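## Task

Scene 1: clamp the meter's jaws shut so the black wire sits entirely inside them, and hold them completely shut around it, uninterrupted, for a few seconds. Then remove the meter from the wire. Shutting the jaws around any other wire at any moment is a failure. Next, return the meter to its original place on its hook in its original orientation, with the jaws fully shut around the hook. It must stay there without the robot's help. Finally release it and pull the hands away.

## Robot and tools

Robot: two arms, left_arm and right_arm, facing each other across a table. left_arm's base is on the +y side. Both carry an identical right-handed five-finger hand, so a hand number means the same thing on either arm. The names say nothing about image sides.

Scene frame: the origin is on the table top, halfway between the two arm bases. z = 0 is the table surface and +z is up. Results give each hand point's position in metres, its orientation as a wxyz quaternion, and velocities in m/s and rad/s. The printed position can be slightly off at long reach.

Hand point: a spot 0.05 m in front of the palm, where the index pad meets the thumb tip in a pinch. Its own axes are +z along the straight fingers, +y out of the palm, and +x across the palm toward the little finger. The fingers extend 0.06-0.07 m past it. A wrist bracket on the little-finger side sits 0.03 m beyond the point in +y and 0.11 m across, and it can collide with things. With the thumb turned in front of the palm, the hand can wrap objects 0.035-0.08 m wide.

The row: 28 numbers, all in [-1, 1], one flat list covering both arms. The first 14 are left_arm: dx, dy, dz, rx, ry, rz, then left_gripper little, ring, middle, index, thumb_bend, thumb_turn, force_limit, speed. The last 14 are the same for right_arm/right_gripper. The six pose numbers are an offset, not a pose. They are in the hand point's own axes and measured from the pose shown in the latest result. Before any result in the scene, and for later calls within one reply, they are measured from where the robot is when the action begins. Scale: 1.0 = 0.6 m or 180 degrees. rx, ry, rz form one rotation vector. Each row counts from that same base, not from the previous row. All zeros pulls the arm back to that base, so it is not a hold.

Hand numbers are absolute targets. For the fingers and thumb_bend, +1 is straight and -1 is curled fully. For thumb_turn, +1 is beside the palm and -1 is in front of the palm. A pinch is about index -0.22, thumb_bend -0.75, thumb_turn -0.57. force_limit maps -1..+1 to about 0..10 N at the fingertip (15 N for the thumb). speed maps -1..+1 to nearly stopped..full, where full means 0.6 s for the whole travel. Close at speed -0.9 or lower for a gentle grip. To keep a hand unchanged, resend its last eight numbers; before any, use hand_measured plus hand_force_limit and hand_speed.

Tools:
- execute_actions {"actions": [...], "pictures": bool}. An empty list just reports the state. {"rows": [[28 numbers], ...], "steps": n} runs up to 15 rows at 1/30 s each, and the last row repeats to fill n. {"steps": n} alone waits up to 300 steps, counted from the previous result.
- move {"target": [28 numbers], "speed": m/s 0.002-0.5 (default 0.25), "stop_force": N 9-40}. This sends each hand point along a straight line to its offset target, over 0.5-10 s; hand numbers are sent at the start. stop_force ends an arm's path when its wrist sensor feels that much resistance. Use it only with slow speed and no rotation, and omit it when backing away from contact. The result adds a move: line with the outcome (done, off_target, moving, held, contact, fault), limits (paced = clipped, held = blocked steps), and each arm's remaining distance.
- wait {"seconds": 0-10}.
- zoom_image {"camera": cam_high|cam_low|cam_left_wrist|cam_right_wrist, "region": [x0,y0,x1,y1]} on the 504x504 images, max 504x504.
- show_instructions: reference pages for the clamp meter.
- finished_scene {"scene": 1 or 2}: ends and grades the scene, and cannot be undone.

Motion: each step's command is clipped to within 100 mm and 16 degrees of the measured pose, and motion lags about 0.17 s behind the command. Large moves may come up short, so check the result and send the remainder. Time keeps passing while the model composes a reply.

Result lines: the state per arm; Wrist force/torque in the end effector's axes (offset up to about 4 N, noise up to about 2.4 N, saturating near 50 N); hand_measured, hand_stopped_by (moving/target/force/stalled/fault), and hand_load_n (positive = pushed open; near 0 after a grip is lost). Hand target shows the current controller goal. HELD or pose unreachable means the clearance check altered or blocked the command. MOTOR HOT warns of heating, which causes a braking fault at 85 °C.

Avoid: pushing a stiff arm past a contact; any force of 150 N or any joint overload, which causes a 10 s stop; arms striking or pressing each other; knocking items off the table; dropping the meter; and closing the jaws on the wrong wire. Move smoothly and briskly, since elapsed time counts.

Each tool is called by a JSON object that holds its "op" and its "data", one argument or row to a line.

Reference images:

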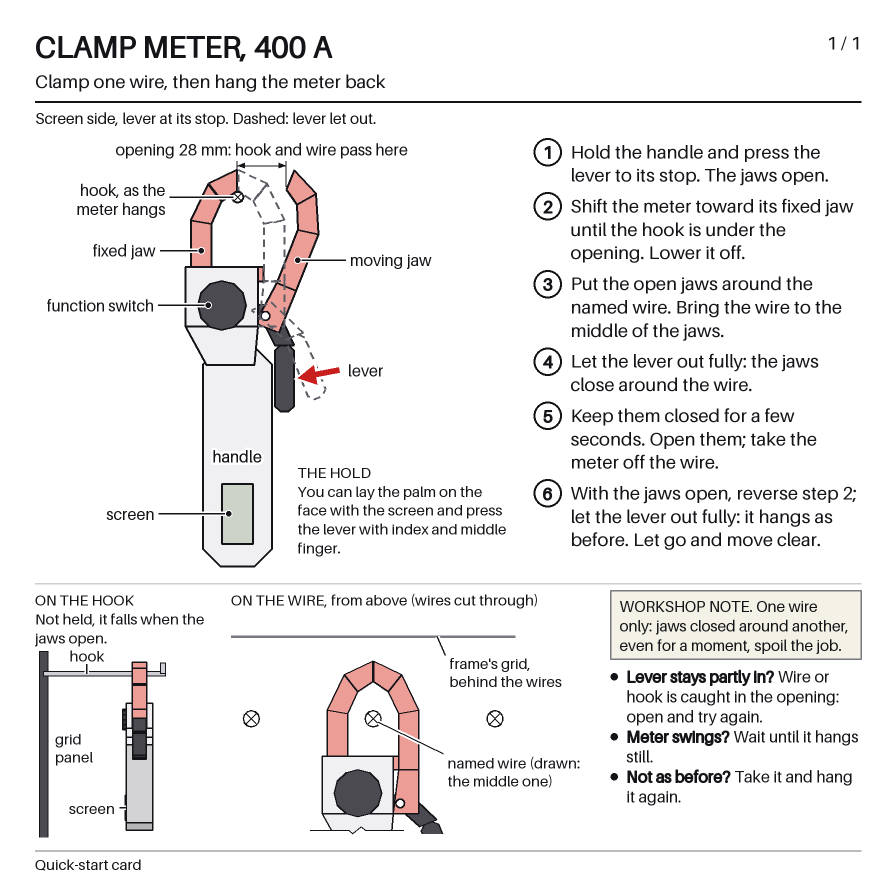

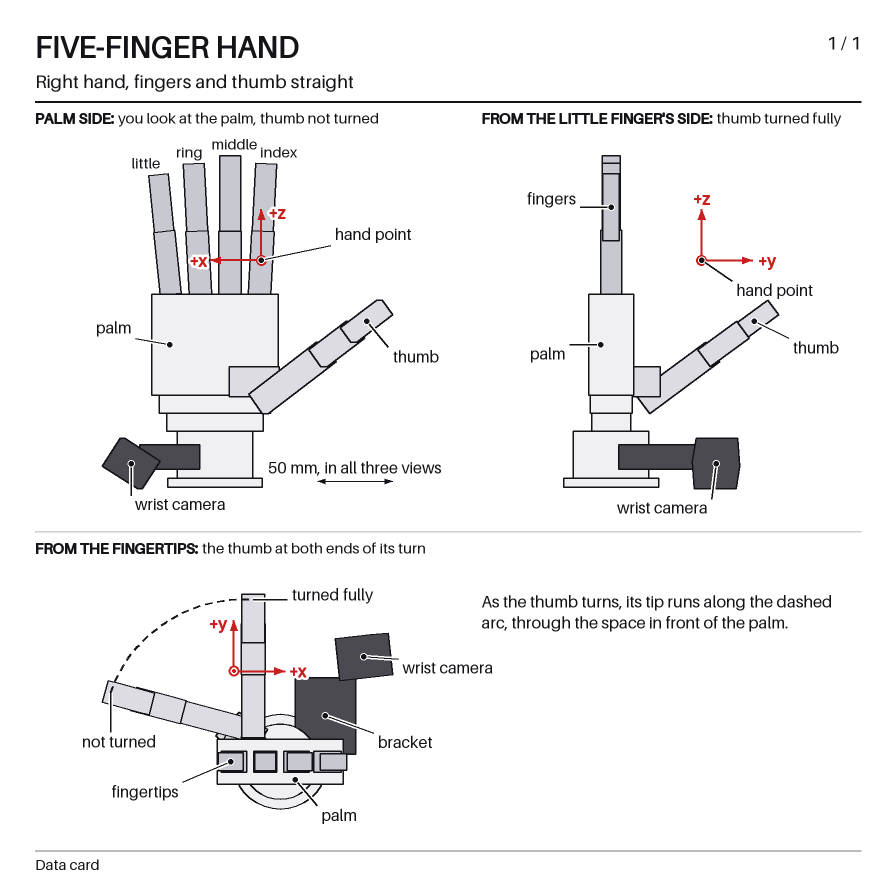

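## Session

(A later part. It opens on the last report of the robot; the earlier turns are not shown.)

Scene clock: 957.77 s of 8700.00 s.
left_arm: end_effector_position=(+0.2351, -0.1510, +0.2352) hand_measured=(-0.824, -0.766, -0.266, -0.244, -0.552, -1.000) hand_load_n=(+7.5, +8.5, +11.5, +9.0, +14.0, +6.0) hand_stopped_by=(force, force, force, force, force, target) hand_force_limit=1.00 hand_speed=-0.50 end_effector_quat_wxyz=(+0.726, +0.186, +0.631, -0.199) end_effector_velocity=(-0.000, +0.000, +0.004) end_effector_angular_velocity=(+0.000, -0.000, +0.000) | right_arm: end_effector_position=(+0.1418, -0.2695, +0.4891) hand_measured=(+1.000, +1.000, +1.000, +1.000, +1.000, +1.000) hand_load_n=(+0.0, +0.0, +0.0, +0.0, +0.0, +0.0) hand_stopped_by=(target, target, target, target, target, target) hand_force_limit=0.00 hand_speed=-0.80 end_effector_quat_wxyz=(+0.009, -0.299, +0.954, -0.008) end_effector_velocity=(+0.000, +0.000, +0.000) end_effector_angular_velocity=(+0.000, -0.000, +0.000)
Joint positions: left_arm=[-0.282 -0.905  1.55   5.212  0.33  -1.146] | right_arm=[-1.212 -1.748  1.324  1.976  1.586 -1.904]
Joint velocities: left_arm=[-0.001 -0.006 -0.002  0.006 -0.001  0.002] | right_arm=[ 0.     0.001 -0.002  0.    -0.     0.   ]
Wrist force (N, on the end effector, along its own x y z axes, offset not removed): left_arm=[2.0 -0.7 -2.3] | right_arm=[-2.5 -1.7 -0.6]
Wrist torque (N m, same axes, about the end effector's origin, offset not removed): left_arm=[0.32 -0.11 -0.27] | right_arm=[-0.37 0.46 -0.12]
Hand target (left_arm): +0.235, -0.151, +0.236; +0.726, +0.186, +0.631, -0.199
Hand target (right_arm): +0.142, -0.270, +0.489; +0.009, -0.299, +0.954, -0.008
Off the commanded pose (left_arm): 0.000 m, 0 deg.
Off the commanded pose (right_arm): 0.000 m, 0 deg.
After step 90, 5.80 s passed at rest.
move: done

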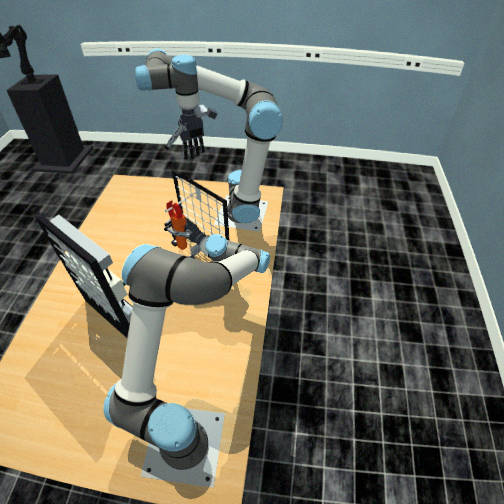

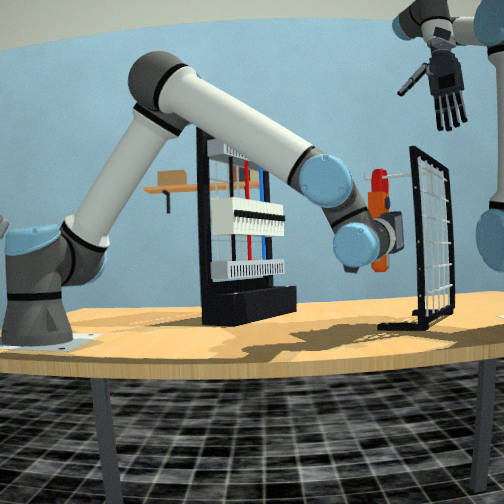

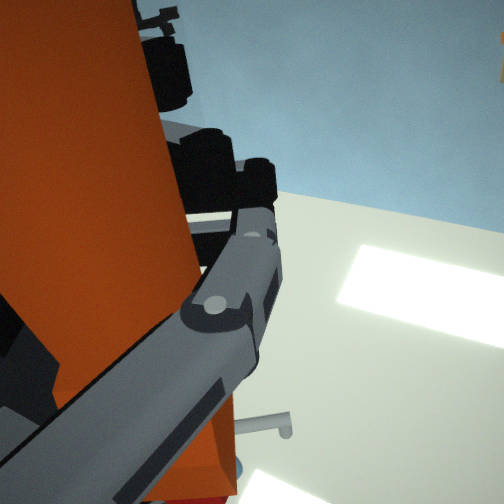

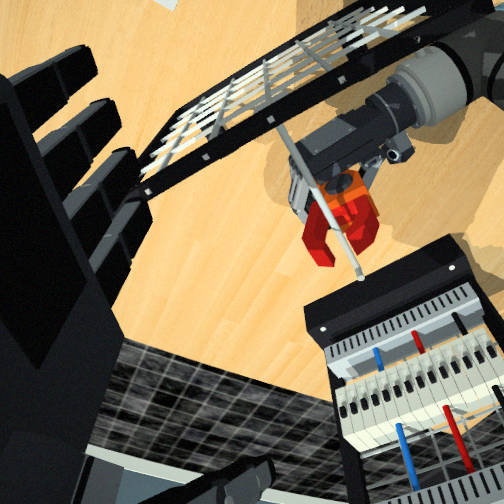

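{"op": "move", "data": {
  "target": [0.004,0,0.016,0,0,0,-0.98,-0.98,-1,-1,-1,-1,1.0,-0.5, 0,0,0,0,0,0,1,1,1,1,1,1,0,-0.8],
  "speed": 0.01,
  "stop_force": 9
}}

{"op": "execute_actions", "data": {
  "actions": [
    {"rows": [[0,0,0,0,0,0,-0.98,-0.98,0.5,0.5,-1,-1,1.0,-0.6, 0,0,0,0,0,0,1,1,1,1,1,1,0,-0.8]], "steps": 15}
  ],
  "pictures": false
}}

{"op": "wait", "data": {
  "seconds": 1.5
}}

{"op": "zoom_image", "data": {
  "camera": "cam_right_wrist",
  "region": [260, 110, 420, 290]
}}

{"op": "zoom_image", "data": {
  "camera": "cam_low",
  "region": [330, 140, 470, 320]
}}

Scene clock: 971.30 s of 8700.00 s.
left_arm: end_effector_position=(+0.2432, -0.1560, +0.2342) hand_measured=(-0.824, -0.766, -0.266, -0.244, -0.552, -1.000) hand_load_n=(+8.0, +8.5, +11.0, +8.5, +14.0, +6.0) hand_stopped_by=(force, force, force, force, force, target) hand_force_limit=1.00 hand_speed=-0.50 end_effector_quat_wxyz=(+0.726, +0.186, +0.631, -0.199) end_effector_velocity=(+0.002, -0.001, -0.001) end_effector_angular_velocity=(+0.000, +0.001, +0.001) | right_arm: end_effector_position=(+0.1418, -0.2695, +0.4891) hand_measured=(+1.000, +1.000, +1.000, +1.000, +1.000, +1.000) hand_load_n=(+0.0, +0.0, +0.0, +0.0, +0.0, +0.0) hand_stopped_by=(target, target, target, target, target, target) hand_force_limit=0.00 hand_speed=-0.80 end_effector_quat_wxyz=(+0.009, -0.299, +0.954, -0.008) end_effector_velocity=(-0.000, -0.000, +0.000) end_effector_angular_velocity=(+0.000, -0.000, -0.000)
Joint positions: left_arm=[-0.268 -0.892  1.528  5.238  0.343 -1.164] | right_arm=[-1.212 -1.748  1.324  1.976  1.586 -1.904]
Joint velocities: left_arm=[ 0.004  0.004 -0.006  0.007  0.002 -0.005] | right_arm=[ 0.    -0.001  0.     0.     0.     0.   ]
Wrist force (N, on the end effector, along its own x y z axes, offset not removed): left_arm=[-0.6 -2.4 -0.6] | right_arm=[-3.1 -2.1 0.4]
Wrist torque (N m, same axes, about the end effector's origin, offset not removed): left_arm=[-0.28 -0.23 -0.35] | right_arm=[-0.56 0.56 -0.09]
Hand target (left_arm): +0.243, -0.156, +0.234; +0.726, +0.186, +0.631, -0.199
Hand target (right_arm): +0.142, -0.270, +0.489; +0.009, -0.299, +0.954, -0.008
Off the commanded pose (left_arm): 0.000 m, 0 deg.
Off the commanded pose (right_arm): 0.000 m, 0 deg.
After step 90, 9.33 s passed at rest.
move: done

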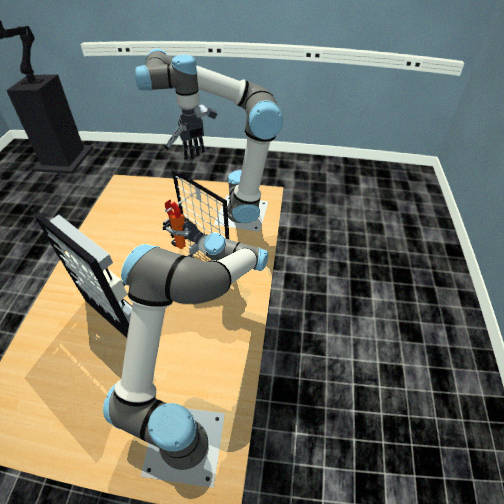

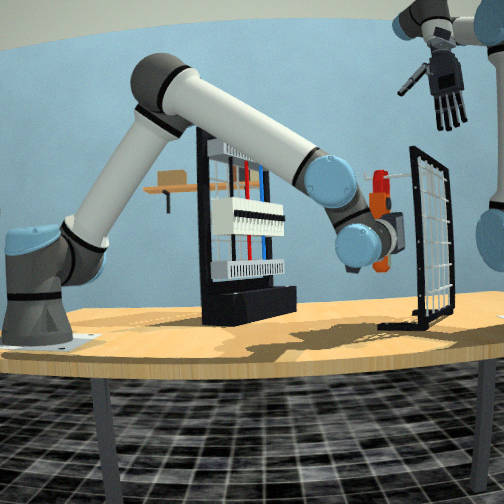

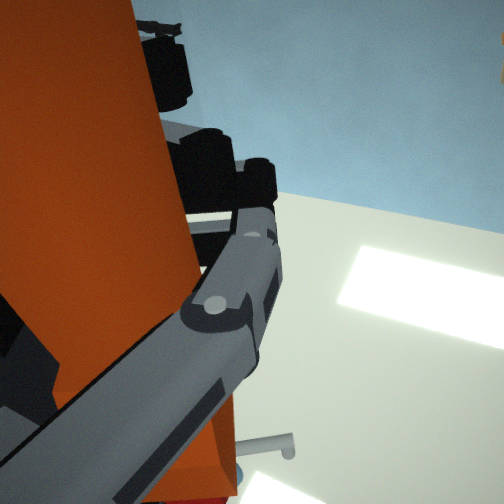

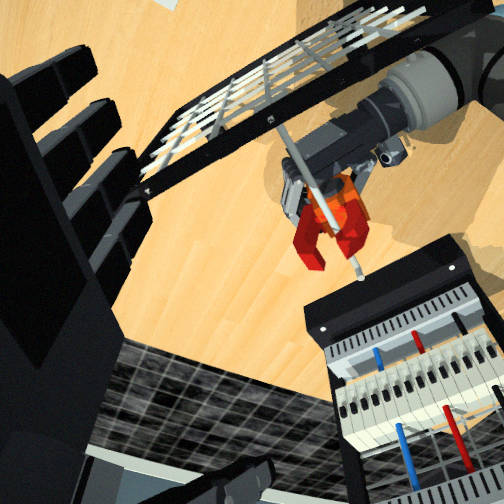

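Scene clock: 971.80 s of 8700.00 s.
left_arm: end_effector_position=(+0.2432, -0.1561, +0.2342) hand_measured=(-0.824, -0.766, -0.004, +0.020, -0.552, -1.000) hand_load_n=(+8.5, +9.0, +1.0, +0.0, +12.5, +6.0) hand_stopped_by=(force, force, moving, moving, force, target) hand_force_limit=1.00 hand_speed=-0.60 end_effector_quat_wxyz=(+0.726, +0.186, +0.631, -0.199) end_effector_velocity=(-0.001, -0.000, -0.000) end_effector_angular_velocity=(+0.001, -0.001, -0.002) | right_arm: end_effector_position=(+0.1418, -0.2695, +0.4891) hand_measured=(+1.000, +1.000, +1.000, +1.000, +1.000, +1.000) hand_load_n=(+0.0, +0.0, +0.0, +0.0, +0.0, +0.0) hand_stopped_by=(target, target, target, target, target, target) hand_force_limit=0.00 hand_speed=-0.80 end_effector_quat_wxyz=(+0.009, -0.299, +0.954, -0.008) end_effector_velocity=(-0.000, -0.000, +0.000) end_effector_angular_velocity=(+0.000, -0.001, -0.000)
Joint positions: left_arm=[-0.267 -0.892  1.528  5.238  0.343 -1.164] | right_arm=[-1.212 -1.748  1.324  1.976  1.586 -1.904]
Joint velocities: left_arm=[-0.001  0.     0.     0.     0.001  0.001] | right_arm=[-0.    -0.001 -0.    -0.     0.     0.   ]
Wrist force (N, on the end effector, along its own x y z axes, offset not removed): left_arm=[-4.4 5.5 -7.4] | right_arm=[-3.2 -0.9 -1.1]
Wrist torque (N m, same axes, about the end effector's origin, offset not removed): left_arm=[0.65 -0.87 -0.68] | right_arm=[-0.32 0.65 -0.13]
Hand target (left_arm): +0.243, -0.156, +0.234; +0.726, +0.186, +0.631, -0.199
Hand target (right_arm): +0.142, -0.270, +0.489; +0.009, -0.299, +0.954, -0.008
Off the commanded pose (left_arm): 0.000 m, 0 deg.
Off the commanded pose (right_arm): 0.000 m, 0 deg.
Steps of this call (steps 1 to 15: all 15 steps of this action). Readings (end_effector_position | what the end effector reports):
1: left_arm (+0.2432, -0.1561, +0.2342) | right_arm (+0.1418, -0.2695, +0.4891) | left_arm hand_measured=(-0.824, -0.766, -0.266, -0.244, -0.552, -1.000) hand_load_n=(+8.0, +8.5, +11.0, +8.5, +14.0, +6.0) hand_stopped_by=(force, force, moving, moving, force, target) hand_force_limit=1.00 hand_speed=-0.60 | right_arm hand_measured=(+1.000, +1.000, +1.000, +1.000, +1.000, +1.000) hand_load_n=(+0.0, +0.0, +0.0, +0.0, +0.0, +0.0) hand_stopped_by=(target, target, target, target, target, target) hand_force_limit=0.00 hand_speed=-0.80
2: left_arm (+0.2432, -0.1561, +0.2342) | right_arm (+0.1418, -0.2695, +0.4891) | left_arm hand_measured=(-0.824, -0.766, -0.266, -0.244, -0.552, -1.000) hand_load_n=(+8.0, +8.5, +11.0, +8.0, +14.0, +6.0) hand_stopped_by=(force, force, moving, moving, force, target) hand_force_limit=1.00 hand_speed=-0.60 | right_arm hand_measured=(+1.000, +1.000, +1.000, +1.000, +1.000, +1.000) hand_load_n=(+0.0, +0.0, +0.0, +0.0, +0.0, +0.0) hand_stopped_by=(target, target, target, target, target, target) hand_force_limit=0.00 hand_speed=-0.80
4: left_arm (+0.2432, -0.1561, +0.2342) | right_arm (+0.1418, -0.2695, +0.4891) | left_arm hand_measured=(-0.824, -0.766, -0.248, -0.224, -0.552, -1.000) hand_load_n=(+8.0, +9.0, +2.5, +6.0, +13.5, +6.0) hand_stopped_by=(force, force, moving, moving, force, target) hand_force_limit=1.00 hand_speed=-0.60 | right_arm hand_measured=(+1.000, +1.000, +1.000, +1.000, +1.000, +1.000) hand_load_n=(+0.0, +0.0, +0.0, +0.0, +0.0, +0.0) hand_stopped_by=(target, target, target, target, target, target) hand_force_limit=0.00 hand_speed=-0.80
8: left_arm (+0.2432, -0.1561, +0.2342) | right_arm (+0.1418, -0.2695, +0.4891) | left_arm hand_measured=(-0.824, -0.766, -0.158, -0.136, -0.552, -1.000) hand_load_n=(+8.5, +9.0, +0.5, +3.0, +13.0, +6.0) hand_stopped_by=(force, force, moving, moving, force, target) hand_force_limit=1.00 hand_speed=-0.60 | right_arm hand_measured=(+1.000, +1.000, +1.000, +1.000, +1.000, +1.000) hand_load_n=(+0.0, +0.0, +0.0, +0.0, +0.0, +0.0) hand_stopped_by=(target, target, target, target, target, target) hand_force_limit=0.00 hand_speed=-0.80
15: the state above

Scene clock: 973.30 s of 8700.00 s.
left_arm: end_effector_position=(+0.2432, -0.1560, +0.2342) hand_measured=(-0.824, -0.766, +0.500, +0.500, -0.552, -1.000) hand_load_n=(+8.5, +9.0, +0.0, +0.0, +12.5, +6.5) hand_stopped_by=(force, force, target, target, force, target) hand_force_limit=1.00 hand_speed=-0.60 end_effector_quat_wxyz=(+0.726, +0.186, +0.631, -0.199) end_effector_velocity=(+0.001, +0.000, +0.000) end_effector_angular_velocity=(+0.000, -0.000, +0.001) | right_arm: end_effector_position=(+0.1418, -0.2695, +0.4891) hand_measured=(+1.000, +1.000, +1.000, +1.000, +1.000, +1.000) hand_load_n=(+0.0, +0.0, +0.0, +0.0, +0.0, +0.0) hand_stopped_by=(target, target, target, target, target, target) hand_force_limit=0.00 hand_speed=-0.80 end_effector_quat_wxyz=(+0.009, -0.299, +0.954, -0.008) end_effector_velocity=(-0.000, +0.000, +0.000) end_effector_angular_velocity=(+0.001, -0.002, +0.000)
Joint positions: left_arm=[-0.268 -0.892  1.528  5.238  0.343 -1.164] | right_arm=[-1.212 -1.748  1.324  1.976  1.586 -1.904]
Joint velocities: left_arm=[ 0.001 -0.     0.     0.    -0.     0.   ] | right_arm=[ 0.    -0.001 -0.001  0.    -0.001  0.   ]
Wrist force (N, on the end effector, along its own x y z axes, offset not removed): left_arm=[-7.5 7.4 -5.0] | right_arm=[-3.0 -1.3 -0.9]
Wrist torque (N m, same axes, about the end effector's origin, offset not removed): left_arm=[0.78 -0.04 -0.71] | right_arm=[-0.35 0.56 -0.12]
Hand target (left_arm): +0.243, -0.156, +0.234; +0.726, +0.186, +0.631, -0.199
Hand target (right_arm): +0.142, -0.270, +0.489; +0.009, -0.299, +0.954, -0.008
Off the commanded pose (left_arm): 0.000 m, 0 deg.
Off the commanded pose (right_arm): 0.000 m, 0 deg.
Steps of this call (steps 1 to 45: nothing new was sent). Readings (end_effector_position | what the end effector reports):
1: left_arm (+0.2432, -0.1561, +0.2342) | right_arm (+0.1418, -0.2695, +0.4891) | left_arm hand_measured=(-0.824, -0.766, +0.020, +0.042, -0.552, -1.000) hand_load_n=(+8.5, +9.0, +1.0, +0.0, +12.5, +6.0) hand_stopped_by=(force, force, moving, moving, force, target) hand_force_limit=1.00 hand_speed=-0.60 | right_arm hand_measured=(+1.000, +1.000, +1.000, +1.000, +1.000, +1.000) hand_load_n=(+0.0, +0.0, +0.0, +0.0, +0.0, +0.0) hand_stopped_by=(target, target, target, target, target, target) hand_force_limit=0.00 hand_speed=-0.80
2: left_arm (+0.2432, -0.1561, +0.2342) | right_arm (+0.1418, -0.2695, +0.4891) | left_arm hand_measured=(-0.824, -0.766, +0.042, +0.064, -0.552, -1.000) hand_load_n=(+8.5, +9.0, +1.0, +0.0, +12.5, +6.0) hand_stopped_by=(force, force, moving, moving, force, target) hand_force_limit=1.00 hand_speed=-0.60 | right_arm hand_measured=(+1.000, +1.000, +1.000, +1.000, +1.000, +1.000) hand_load_n=(+0.0, +0.0, +0.0, +0.0, +0.0, +0.0) hand_stopped_by=(target, target, target, target, target, target) hand_force_limit=0.00 hand_speed=-0.80
4: left_arm (+0.2432, -0.1560, +0.2342) | right_arm (+0.1418, -0.2695, +0.4891) | left_arm hand_measured=(-0.824, -0.766, +0.086, +0.108, -0.552, -1.000) hand_load_n=(+8.5, +9.0, +1.0, +0.0, +12.5, +6.0) hand_stopped_by=(force, force, moving, moving, force, target) hand_force_limit=1.00 hand_speed=-0.60 | right_arm hand_measured=(+1.000, +1.000, +1.000, +1.000, +1.000, +1.000) hand_load_n=(+0.0, +0.0, +0.0, +0.0, +0.0, +0.0) hand_stopped_by=(target, target, target, target, target, target) hand_force_limit=0.00 hand_speed=-0.80
8: left_arm (+0.2432, -0.1560, +0.2342) | right_arm (+0.1418, -0.2695, +0.4891) | left_arm hand_measured=(-0.824, -0.766, +0.174, +0.198, -0.552, -1.000) hand_load_n=(+8.5, +9.0, +1.0, +0.0, +12.5, +6.5) hand_stopped_by=(force, force, moving, moving, force, target) hand_force_limit=1.00 hand_speed=-0.60 | right_arm hand_measured=(+1.000, +1.000, +1.000, +1.000, +1.000, +1.000) hand_load_n=(+0.0, +0.0, +0.0, +0.0, +0.0, +0.0) hand_stopped_by=(target, target, target, target, target, target) hand_force_limit=0.00 hand_speed=-0.80
45: the state above

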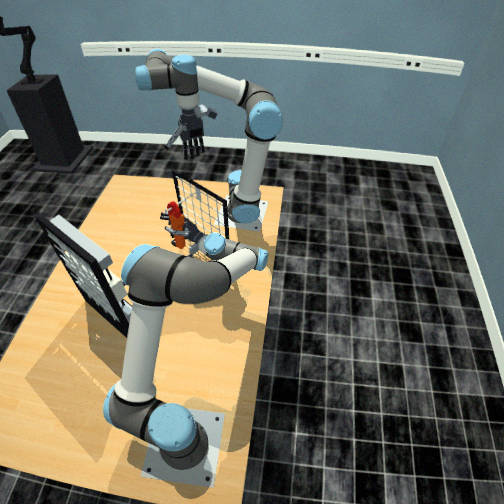

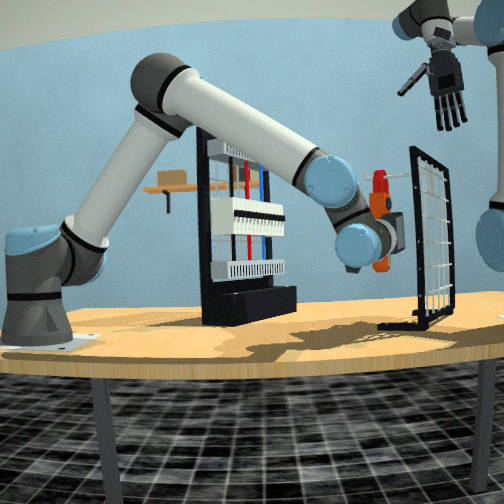

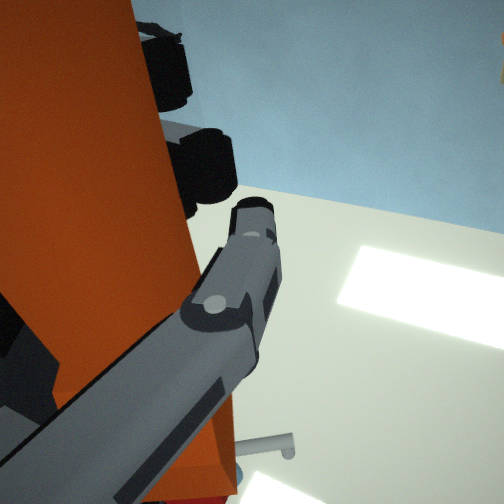

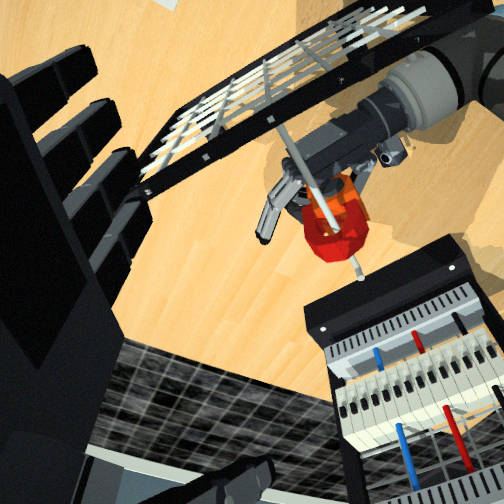

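Region (260, 110, 420, 290) of cam_right_wrist's 504x504 image, scaled by 2.800, with more detail than that image has.

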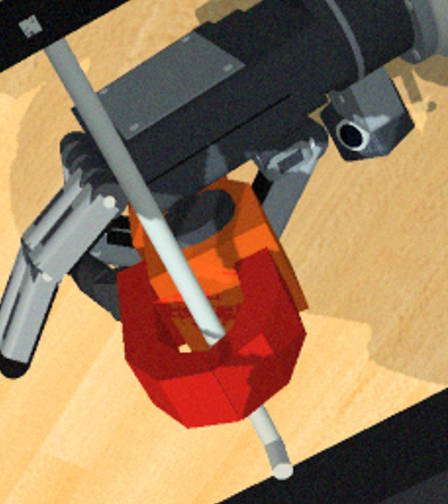

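Region (330, 140, 470, 320) of cam_low's 504x504 image, scaled by 2.800, with more detail than that image has.

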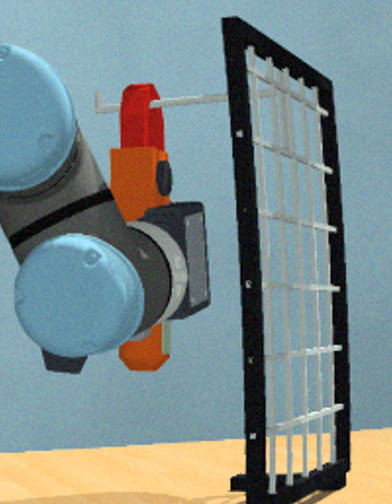

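{"op": "execute_actions", "data": {
  "actions": [
    {"rows": [[0,0,-0.004,0,0,0,1,1,1,1,1,-1,1.0,-0.6, 0,0,0,0,0,0,1,1,1,1,1,1,0,-0.8]], "steps": 15}
  ],
  "pictures": false
}}

{"op": "wait", "data": {
  "seconds": 3
}}

{"op": "zoom_image", "data": {
  "camera": "cam_right_wrist",
  "region": [230, 100, 430, 300]
}}

{"op": "zoom_image", "data": {
  "camera": "cam_low",
  "region": [330, 140, 470, 320]
}}

Scene clock: 996.47 s of 8700.00 s.
left_arm: end_effector_position=(+0.2412, -0.1548, +0.2339) hand_measured=(-0.560, -0.502, +0.764, +0.764, -0.392, -1.000) hand_load_n=(+0.0, +0.0, +0.0, +0.0, +0.0, +0.0) hand_stopped_by=(moving, moving, moving, moving, moving, target) hand_force_limit=1.00 hand_speed=-0.60 end_effector_quat_wxyz=(+0.726, +0.186, +0.631, -0.199) end_effector_velocity=(+0.000, +0.001, +0.000) end_effector_angular_velocity=(-0.001, +0.000, +0.001) | right_arm: end_effector_position=(+0.1418, -0.2695, +0.4891) hand_measured=(+1.000, +1.000, +1.000, +1.000, +1.000, +1.000) hand_load_n=(+0.0, +0.0, +0.0, +0.0, +0.0, +0.0) hand_stopped_by=(target, target, target, target, target, target) hand_force_limit=0.00 hand_speed=-0.80 end_effector_quat_wxyz=(+0.009, -0.299, +0.954, -0.008) end_effector_velocity=(+0.000, +0.000, -0.000) end_effector_angular_velocity=(-0.001, +0.002, +0.000)
Joint positions: left_arm=[-0.271 -0.895  1.534  5.231  0.34  -1.16 ] | right_arm=[-1.212 -1.748  1.324  1.976  1.586 -1.904]
Joint velocities: left_arm=[-0.    -0.001  0.002 -0.002 -0.001  0.001] | right_arm=[ 0.     0.001  0.001 -0.    -0.    -0.   ]
Wrist force (N, on the end effector, along its own x y z axes, offset not removed): left_arm=[-0.9 1.3 0.4] | right_arm=[-3.3 -1.4 -1.4]
Wrist torque (N m, same axes, about the end effector's origin, offset not removed): left_arm=[0.18 0.00 -0.29] | right_arm=[-0.32 0.60 -0.07]
Hand target (left_arm): +0.241, -0.155, +0.234; +0.726, +0.186, +0.631, -0.199
Hand target (right_arm): +0.142, -0.270, +0.489; +0.009, -0.299, +0.954, -0.008
Off the commanded pose (left_arm): 0.000 m, 0 deg.
Off the commanded pose (right_arm): 0.000 m, 0 deg.
Steps of this call (steps 1 to 90: nothing new was sent; then 19.67 s passed at rest; steps 91 to 105: all 15 steps of this action). Readings (end_effector_position | what the end effector reports):
91: left_arm (+0.2431, -0.1560, +0.2342) | right_arm (+0.1418, -0.2695, +0.4891) | left_arm hand_measured=(-0.824, -0.766, +0.500, +0.500, -0.552, -1.000) hand_load_n=(+8.5, +9.0, +0.0, +0.0, +12.5, +6.5) hand_stopped_by=(moving, moving, moving, moving, moving, target) hand_force_limit=1.00 hand_speed=-0.60 | right_arm hand_measured=(+1.000, +1.000, +1.000, +1.000, +1.000, +1.000) hand_load_n=(+0.0, +0.0, +0.0, +0.0, +0.0, +0.0) hand_stopped_by=(target, target, target, target, target, target) hand_force_limit=0.00 hand_speed=-0.80
92: left_arm (+0.2428, -0.1559, +0.2342) | right_arm (+0.1418, -0.2695, +0.4891) | left_arm hand_measured=(-0.824, -0.766, +0.500, +0.500, -0.552, -1.000) hand_load_n=(+8.5, +9.0, +0.0, +0.0, +12.5, +6.5) hand_stopped_by=(moving, moving, moving, moving, moving, target) hand_force_limit=1.00 hand_speed=-0.60 | right_arm hand_measured=(+1.000, +1.000, +1.000, +1.000, +1.000, +1.000) hand_load_n=(+0.0, +0.0, +0.0, +0.0, +0.0, +0.0) hand_stopped_by=(target, target, target, target, target, target) hand_force_limit=0.00 hand_speed=-0.80
94: left_arm (+0.2422, -0.1554, +0.2341) | right_arm (+0.1418, -0.2695, +0.4891) | left_arm hand_measured=(-0.804, -0.746, +0.520, +0.520, -0.542, -1.000) hand_load_n=(+1.5, +2.0, +0.0, +0.0, +10.0, +6.5) hand_stopped_by=(moving, moving, moving, moving, moving, target) hand_force_limit=1.00 hand_speed=-0.60 | right_arm hand_measured=(+1.000, +1.000, +1.000, +1.000, +1.000, +1.000) hand_load_n=(+0.0, +0.0, +0.0, +0.0, +0.0, +0.0) hand_stopped_by=(target, target, target, target, target, target) hand_force_limit=0.00 hand_speed=-0.80
98: left_arm (+0.2415, -0.1550, +0.2339) | right_arm (+0.1418, -0.2695, +0.4891) | left_arm hand_measured=(-0.716, -0.658, +0.610, +0.608, -0.488, -1.000) hand_load_n=(+0.0, +0.0, +0.0, +0.0, +4.0, +3.0) hand_stopped_by=(moving, moving, moving, moving, moving, target) hand_force_limit=1.00 hand_speed=-0.60 | right_arm hand_measured=(+1.000, +1.000, +1.000, +1.000, +1.000, +1.000) hand_load_n=(+0.0, +0.0, +0.0, +0.0, +0.0, +0.0) hand_stopped_by=(target, target, target, target, target, target) hand_force_limit=0.00 hand_speed=-0.80
105: the state above

Scene clock: 999.47 s of 8700.00 s.
left_arm: end_effector_position=(+0.2411, -0.1548, +0.2339) hand_measured=(+1.000, +1.000, +1.000, +1.000, +0.870, -1.000) hand_load_n=(+0.0, +0.0, +0.0, +0.0, +0.0, +0.0) hand_stopped_by=(target, target, target, target, moving, target) hand_force_limit=1.00 hand_speed=-0.60 end_effector_quat_wxyz=(+0.726, +0.186, +0.631, -0.199) end_effector_velocity=(+0.000, +0.000, -0.000) end_effector_angular_velocity=(-0.002, +0.001, +0.001) | right_arm: end_effector_position=(+0.1418, -0.2695, +0.4891) hand_measured=(+1.000, +1.000, +1.000, +1.000, +1.000, +1.000) hand_load_n=(+0.0, +0.0, +0.0, +0.0, +0.0, +0.0) hand_stopped_by=(target, target, target, target, target, target) hand_force_limit=0.00 hand_speed=-0.80 end_effector_quat_wxyz=(+0.009, -0.299, +0.954, -0.008) end_effector_velocity=(+0.000, -0.000, -0.000) end_effector_angular_velocity=(-0.001, +0.000, +0.000)
Joint positions: left_arm=[-0.271 -0.895  1.534  5.231  0.34  -1.16 ] | right_arm=[-1.212 -1.748  1.324  1.976  1.586 -1.904]
Joint velocities: left_arm=[ 0.    -0.     0.    -0.001 -0.001 -0.002] | right_arm=[ 0.     0.     0.     0.     0.001 -0.   ]
Wrist force (N, on the end effector, along its own x y z axes, offset not removed): left_arm=[-1.4 -0.9 1.9] | right_arm=[-2.9 -0.8 0.2]
Wrist torque (N m, same axes, about the end effector's origin, offset not removed): left_arm=[-0.01 0.13 -0.51] | right_arm=[-0.28 0.51 -0.06]
Hand target (left_arm): +0.241, -0.155, +0.234; +0.726, +0.186, +0.631, -0.199
Hand target (right_arm): +0.142, -0.270, +0.489; +0.009, -0.299, +0.954, -0.008
Off the commanded pose (left_arm): 0.000 m, 0 deg.
Off the commanded pose (right_arm): 0.000 m, 0 deg.
Steps of this call (steps 1 to 90: nothing new was sent). Readings (end_effector_position | what the end effector reports):
1: left_arm (+0.2412, -0.1548, +0.2339) | right_arm (+0.1418, -0.2695, +0.4891) | left_arm hand_measured=(-0.538, -0.480, +0.786, +0.786, -0.378, -1.000) hand_load_n=(+0.0, +0.0, +0.0, +0.0, +0.0, +0.0) hand_stopped_by=(moving, moving, moving, moving, moving, target) hand_force_limit=1.00 hand_speed=-0.60 | right_arm hand_measured=(+1.000, +1.000, +1.000, +1.000, +1.000, +1.000) hand_load_n=(+0.0, +0.0, +0.0, +0.0, +0.0, +0.0) hand_stopped_by=(target, target, target, target, target, target) hand_force_limit=0.00 hand_speed=-0.80
2: left_arm (+0.2412, -0.1548, +0.2339) | right_arm (+0.1418, -0.2695, +0.4891) | left_arm hand_measured=(-0.516, -0.458, +0.810, +0.810, -0.364, -1.000) hand_load_n=(+0.0, +0.0, +0.0, +0.0, +0.0, +0.0) hand_stopped_by=(moving, moving, moving, moving, moving, target) hand_force_limit=1.00 hand_speed=-0.60 | right_arm hand_measured=(+1.000, +1.000, +1.000, +1.000, +1.000, +1.000) hand_load_n=(+0.0, +0.0, +0.0, +0.0, +0.0, +0.0) hand_stopped_by=(target, target, target, target, target, target) hand_force_limit=0.00 hand_speed=-0.80
4: left_arm (+0.2412, -0.1548, +0.2339) | right_arm (+0.1418, -0.2695, +0.4891) | left_arm hand_measured=(-0.472, -0.414, +0.854, +0.854, -0.336, -1.000) hand_load_n=(+0.0, +0.0, +0.0, +0.0, +0.0, +0.0) hand_stopped_by=(moving, moving, moving, moving, moving, target) hand_force_limit=1.00 hand_speed=-0.60 | right_arm hand_measured=(+1.000, +1.000, +1.000, +1.000, +1.000, +1.000) hand_load_n=(+0.0, +0.0, +0.0, +0.0, +0.0, +0.0) hand_stopped_by=(target, target, target, target, target, target) hand_force_limit=0.00 hand_speed=-0.80
8: left_arm (+0.2411, -0.1548, +0.2339) | right_arm (+0.1418, -0.2695, +0.4891) | left_arm hand_measured=(-0.382, -0.324, +0.942, +0.942, -0.280, -1.000) hand_load_n=(+0.0, +0.0, +0.0, +0.0, +0.0, +0.0) hand_stopped_by=(moving, moving, moving, moving, moving, target) hand_force_limit=1.00 hand_speed=-0.60 | right_arm hand_measured=(+1.000, +1.000, +1.000, +1.000, +1.000, +1.000) hand_load_n=(+0.0, +0.0, +0.0, +0.0, +0.0, +0.0) hand_stopped_by=(target, target, target, target, target, target) hand_force_limit=0.00 hand_speed=-0.80
90: the state above

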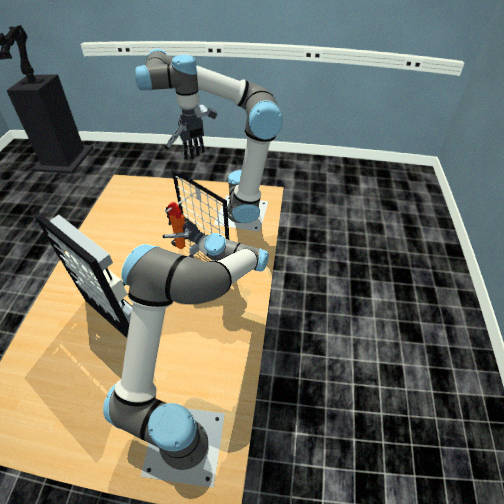

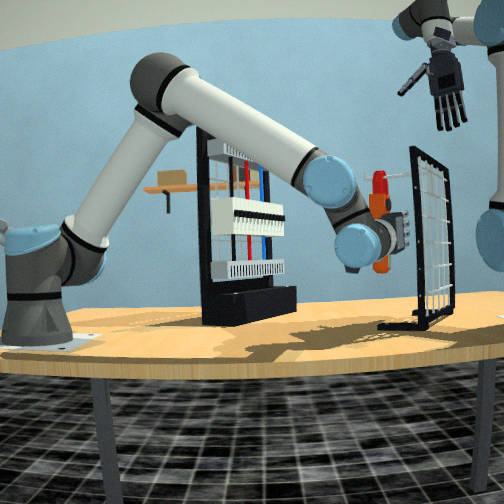

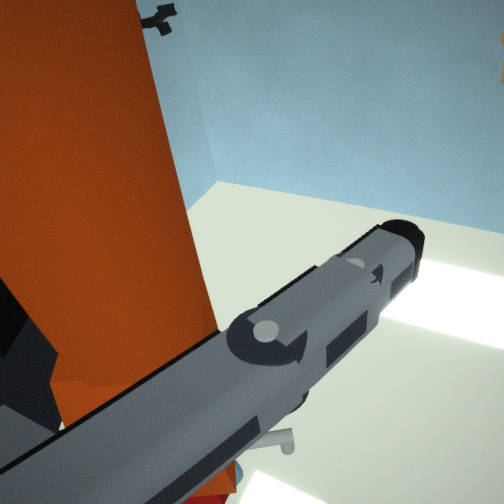

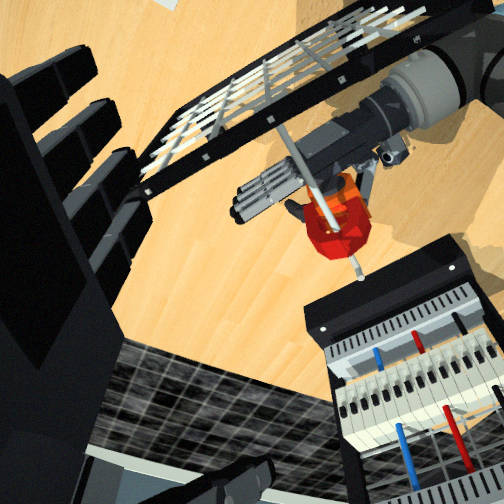

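Region (230, 100, 430, 300) of cam_right_wrist's 504x504 image, scaled by 2.520, with more detail than that image has.

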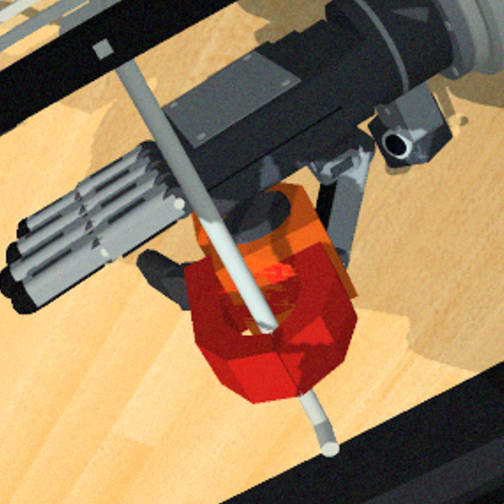

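Region (330, 140, 470, 320) of cam_low's 504x504 image, scaled by 2.800, with more detail than that image has.

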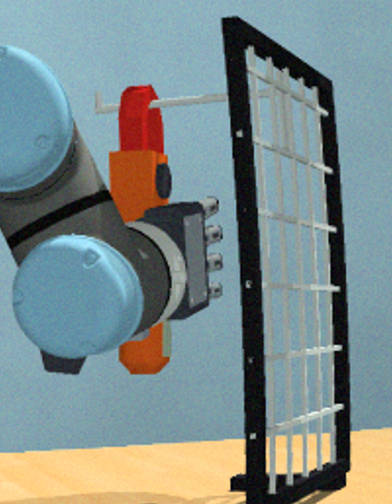

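{"op": "move", "data": {
  "target": [0,-0.012,0,0,0,0,1,1,1,1,1,-1,1.0,-0.6, 0,0,0,0,0,0,1,1,1,1,1,1,0,-0.8],
  "speed": 0.02
}}

{"op": "move", "data": {
  "target": [-0.035,0.02,-0.28,0,0,0,1,1,1,1,1,-1,1.0,-0.6, 0,0,0,0,0,0,1,1,1,1,1,1,0,-0.8],
  "speed": 0.08
}}

Scene clock: 1006.00 s of 8700.00 s.
left_arm: end_effector_position=(+0.2375, -0.1606, +0.2338) hand_measured=(+1.000, +1.000, +1.000, +1.000, +1.000, -1.000) hand_load_n=(+0.0, +0.0, +0.0, +0.0, +0.0, +0.0) hand_stopped_by=(target, target, target, target, target, target) hand_force_limit=1.00 hand_speed=-0.60 end_effector_quat_wxyz=(+0.726, +0.186, +0.631, -0.199) end_effector_velocity=(-0.001, -0.002, -0.000) end_effector_angular_velocity=(-0.001, +0.001, -0.000) | right_arm: end_effector_position=(+0.1418, -0.2695, +0.4891) hand_measured=(+1.000, +1.000, +1.000, +1.000, +1.000, +1.000) hand_load_n=(+0.0, +0.0, +0.0, +0.0, +0.0, +0.0) hand_stopped_by=(target, target, target, target, target, target) hand_force_limit=0.00 hand_speed=-0.80 end_effector_quat_wxyz=(+0.009, -0.299, +0.954, -0.008) end_effector_velocity=(+0.000, +0.000, +0.000) end_effector_angular_velocity=(+0.000, +0.000, +0.000)
Joint positions: left_arm=[-0.275 -0.884  1.514  5.235  0.337 -1.156] | right_arm=[-1.212 -1.748  1.324  1.976  1.586 -1.904]
Joint velocities: left_arm=[-0.001  0.005 -0.008  0.002 -0.001  0.   ] | right_arm=[ 0.     0.001 -0.001  0.    -0.    -0.   ]
Wrist force (N, on the end effector, along its own x y z axes, offset not removed): left_arm=[0.1 -0.3 -1.8] | right_arm=[-3.6 -0.7 -0.4]
Wrist torque (N m, same axes, about the end effector's origin, offset not removed): left_arm=[0.26 -0.03 -0.22] | right_arm=[-0.29 0.65 -0.15]
Hand target (left_arm): +0.237, -0.161, +0.234; +0.726, +0.186, +0.631, -0.199
Hand target (right_arm): +0.142, -0.270, +0.489; +0.009, -0.299, +0.954, -0.008
Off the commanded pose (left_arm): 0.000 m, 0 deg.
Off the commanded pose (right_arm): 0.000 m, 0 deg.
After step 110, 2.13 s passed at rest.
move: done

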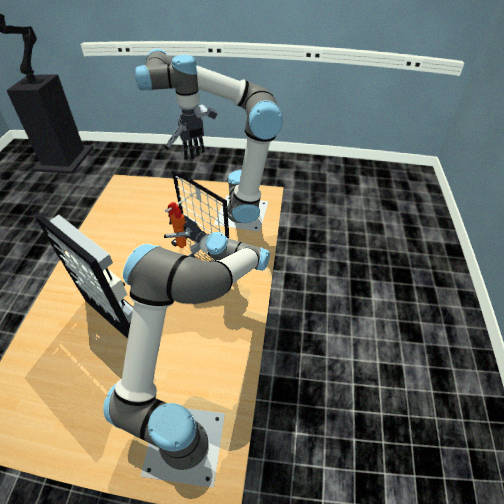

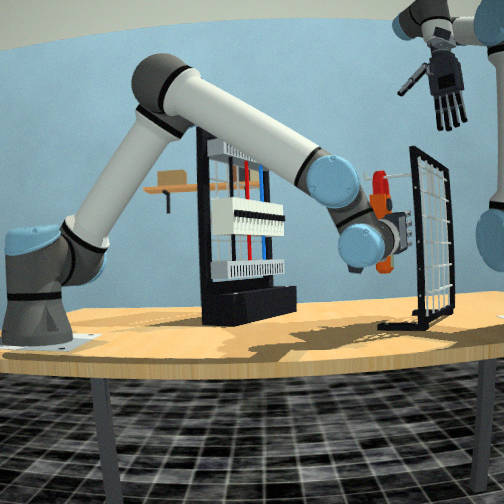

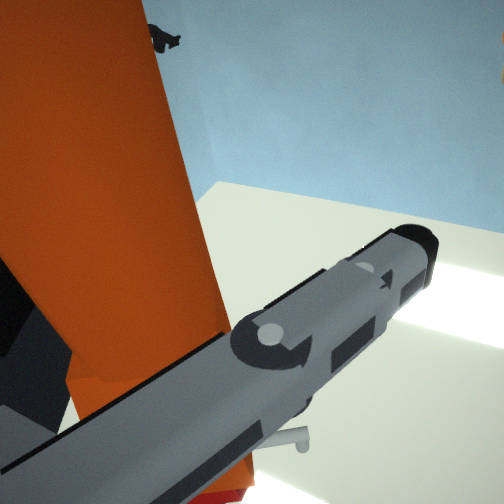

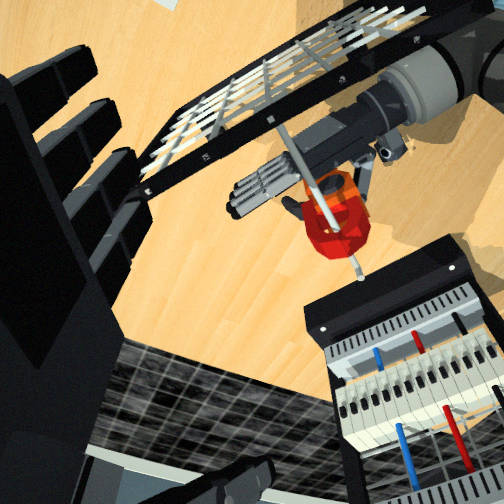

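Scene clock: 1008.93 s of 8700.00 s.
left_arm: end_effector_position=(+0.1000, -0.0617, +0.2321) hand_measured=(+1.000, +1.000, +1.000, +1.000, +1.000, -1.000) hand_load_n=(+0.0, +0.0, +0.0, +0.0, +0.0, +0.0) hand_stopped_by=(target, target, target, target, target, target) hand_force_limit=1.00 hand_speed=-0.60 end_effector_quat_wxyz=(+0.724, +0.190, +0.632, -0.202) end_effector_velocity=(-0.000, +0.001, -0.000) end_effector_angular_velocity=(-0.009, -0.010, +0.030) | right_arm: end_effector_position=(+0.1418, -0.2695, +0.4891) hand_measured=(+1.000, +1.000, +1.000, +1.000, +1.000, +1.000) hand_load_n=(+0.0, +0.0, +0.0, +0.0, +0.0, +0.0) hand_stopped_by=(target, target, target, target, target, target) hand_force_limit=0.00 hand_speed=-0.80 end_effector_quat_wxyz=(+0.009, -0.299, +0.954, -0.008) end_effector_velocity=(+0.000, +0.000, +0.000) end_effector_angular_velocity=(+0.001, +0.000, +0.000)
Joint positions: left_arm=[-0.557 -0.999  1.974  4.013  0.135 -0.258] | right_arm=[-1.212 -1.748  1.324  1.976  1.586 -1.904]
Joint velocities: left_arm=[ 0.004  0.054 -0.    -0.272  0.005  0.217] | right_arm=[ 0.     0.001 -0.001  0.    -0.001 -0.   ]
Wrist force (N, on the end effector, along its own x y z axes, offset not removed): left_arm=[1.5 -2.5 -1.4] | right_arm=[-4.5 -0.9 0.9]
Wrist torque (N m, same axes, about the end effector's origin, offset not removed): left_arm=[-0.30 -0.40 -0.11] | right_arm=[-0.41 0.66 -0.20]
Hand target (left_arm): +0.100, -0.062, +0.232; +0.725, +0.188, +0.632, -0.200
Hand target (right_arm): +0.142, -0.270, +0.489; +0.009, -0.299, +0.954, -0.008
Off the commanded pose (left_arm): 0.000 m, 1 deg.
Off the commanded pose (right_arm): 0.000 m, 0 deg.
move: done

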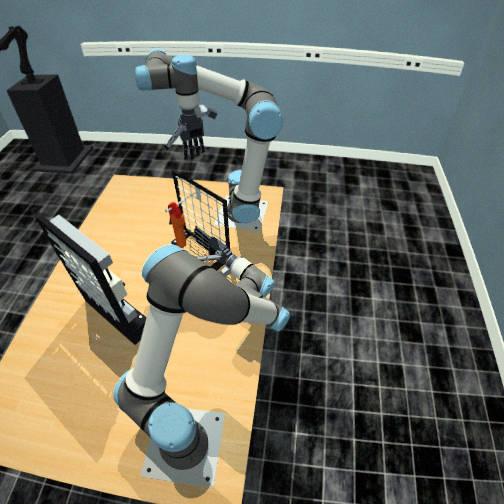

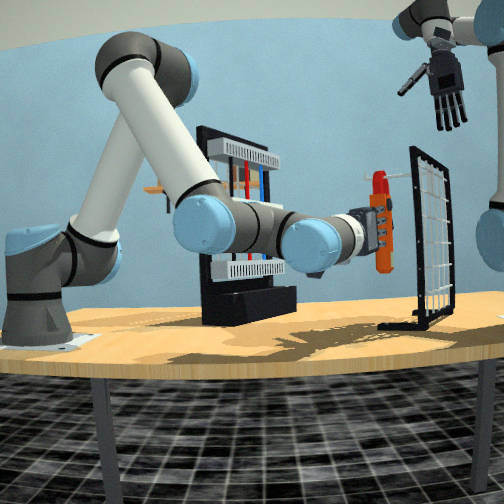

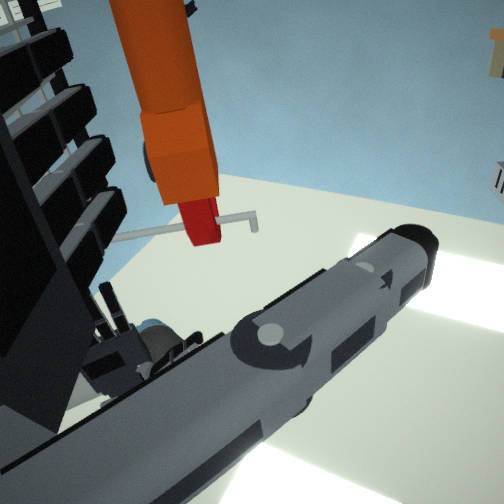

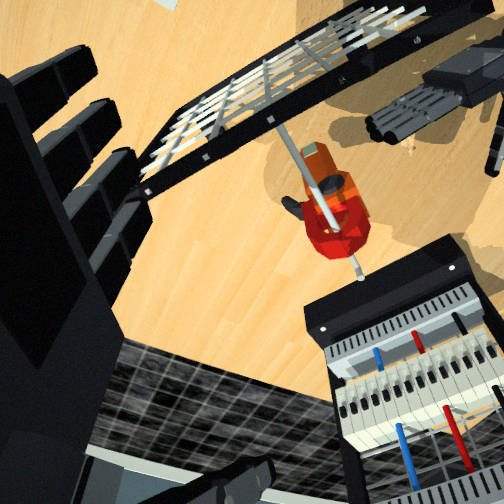

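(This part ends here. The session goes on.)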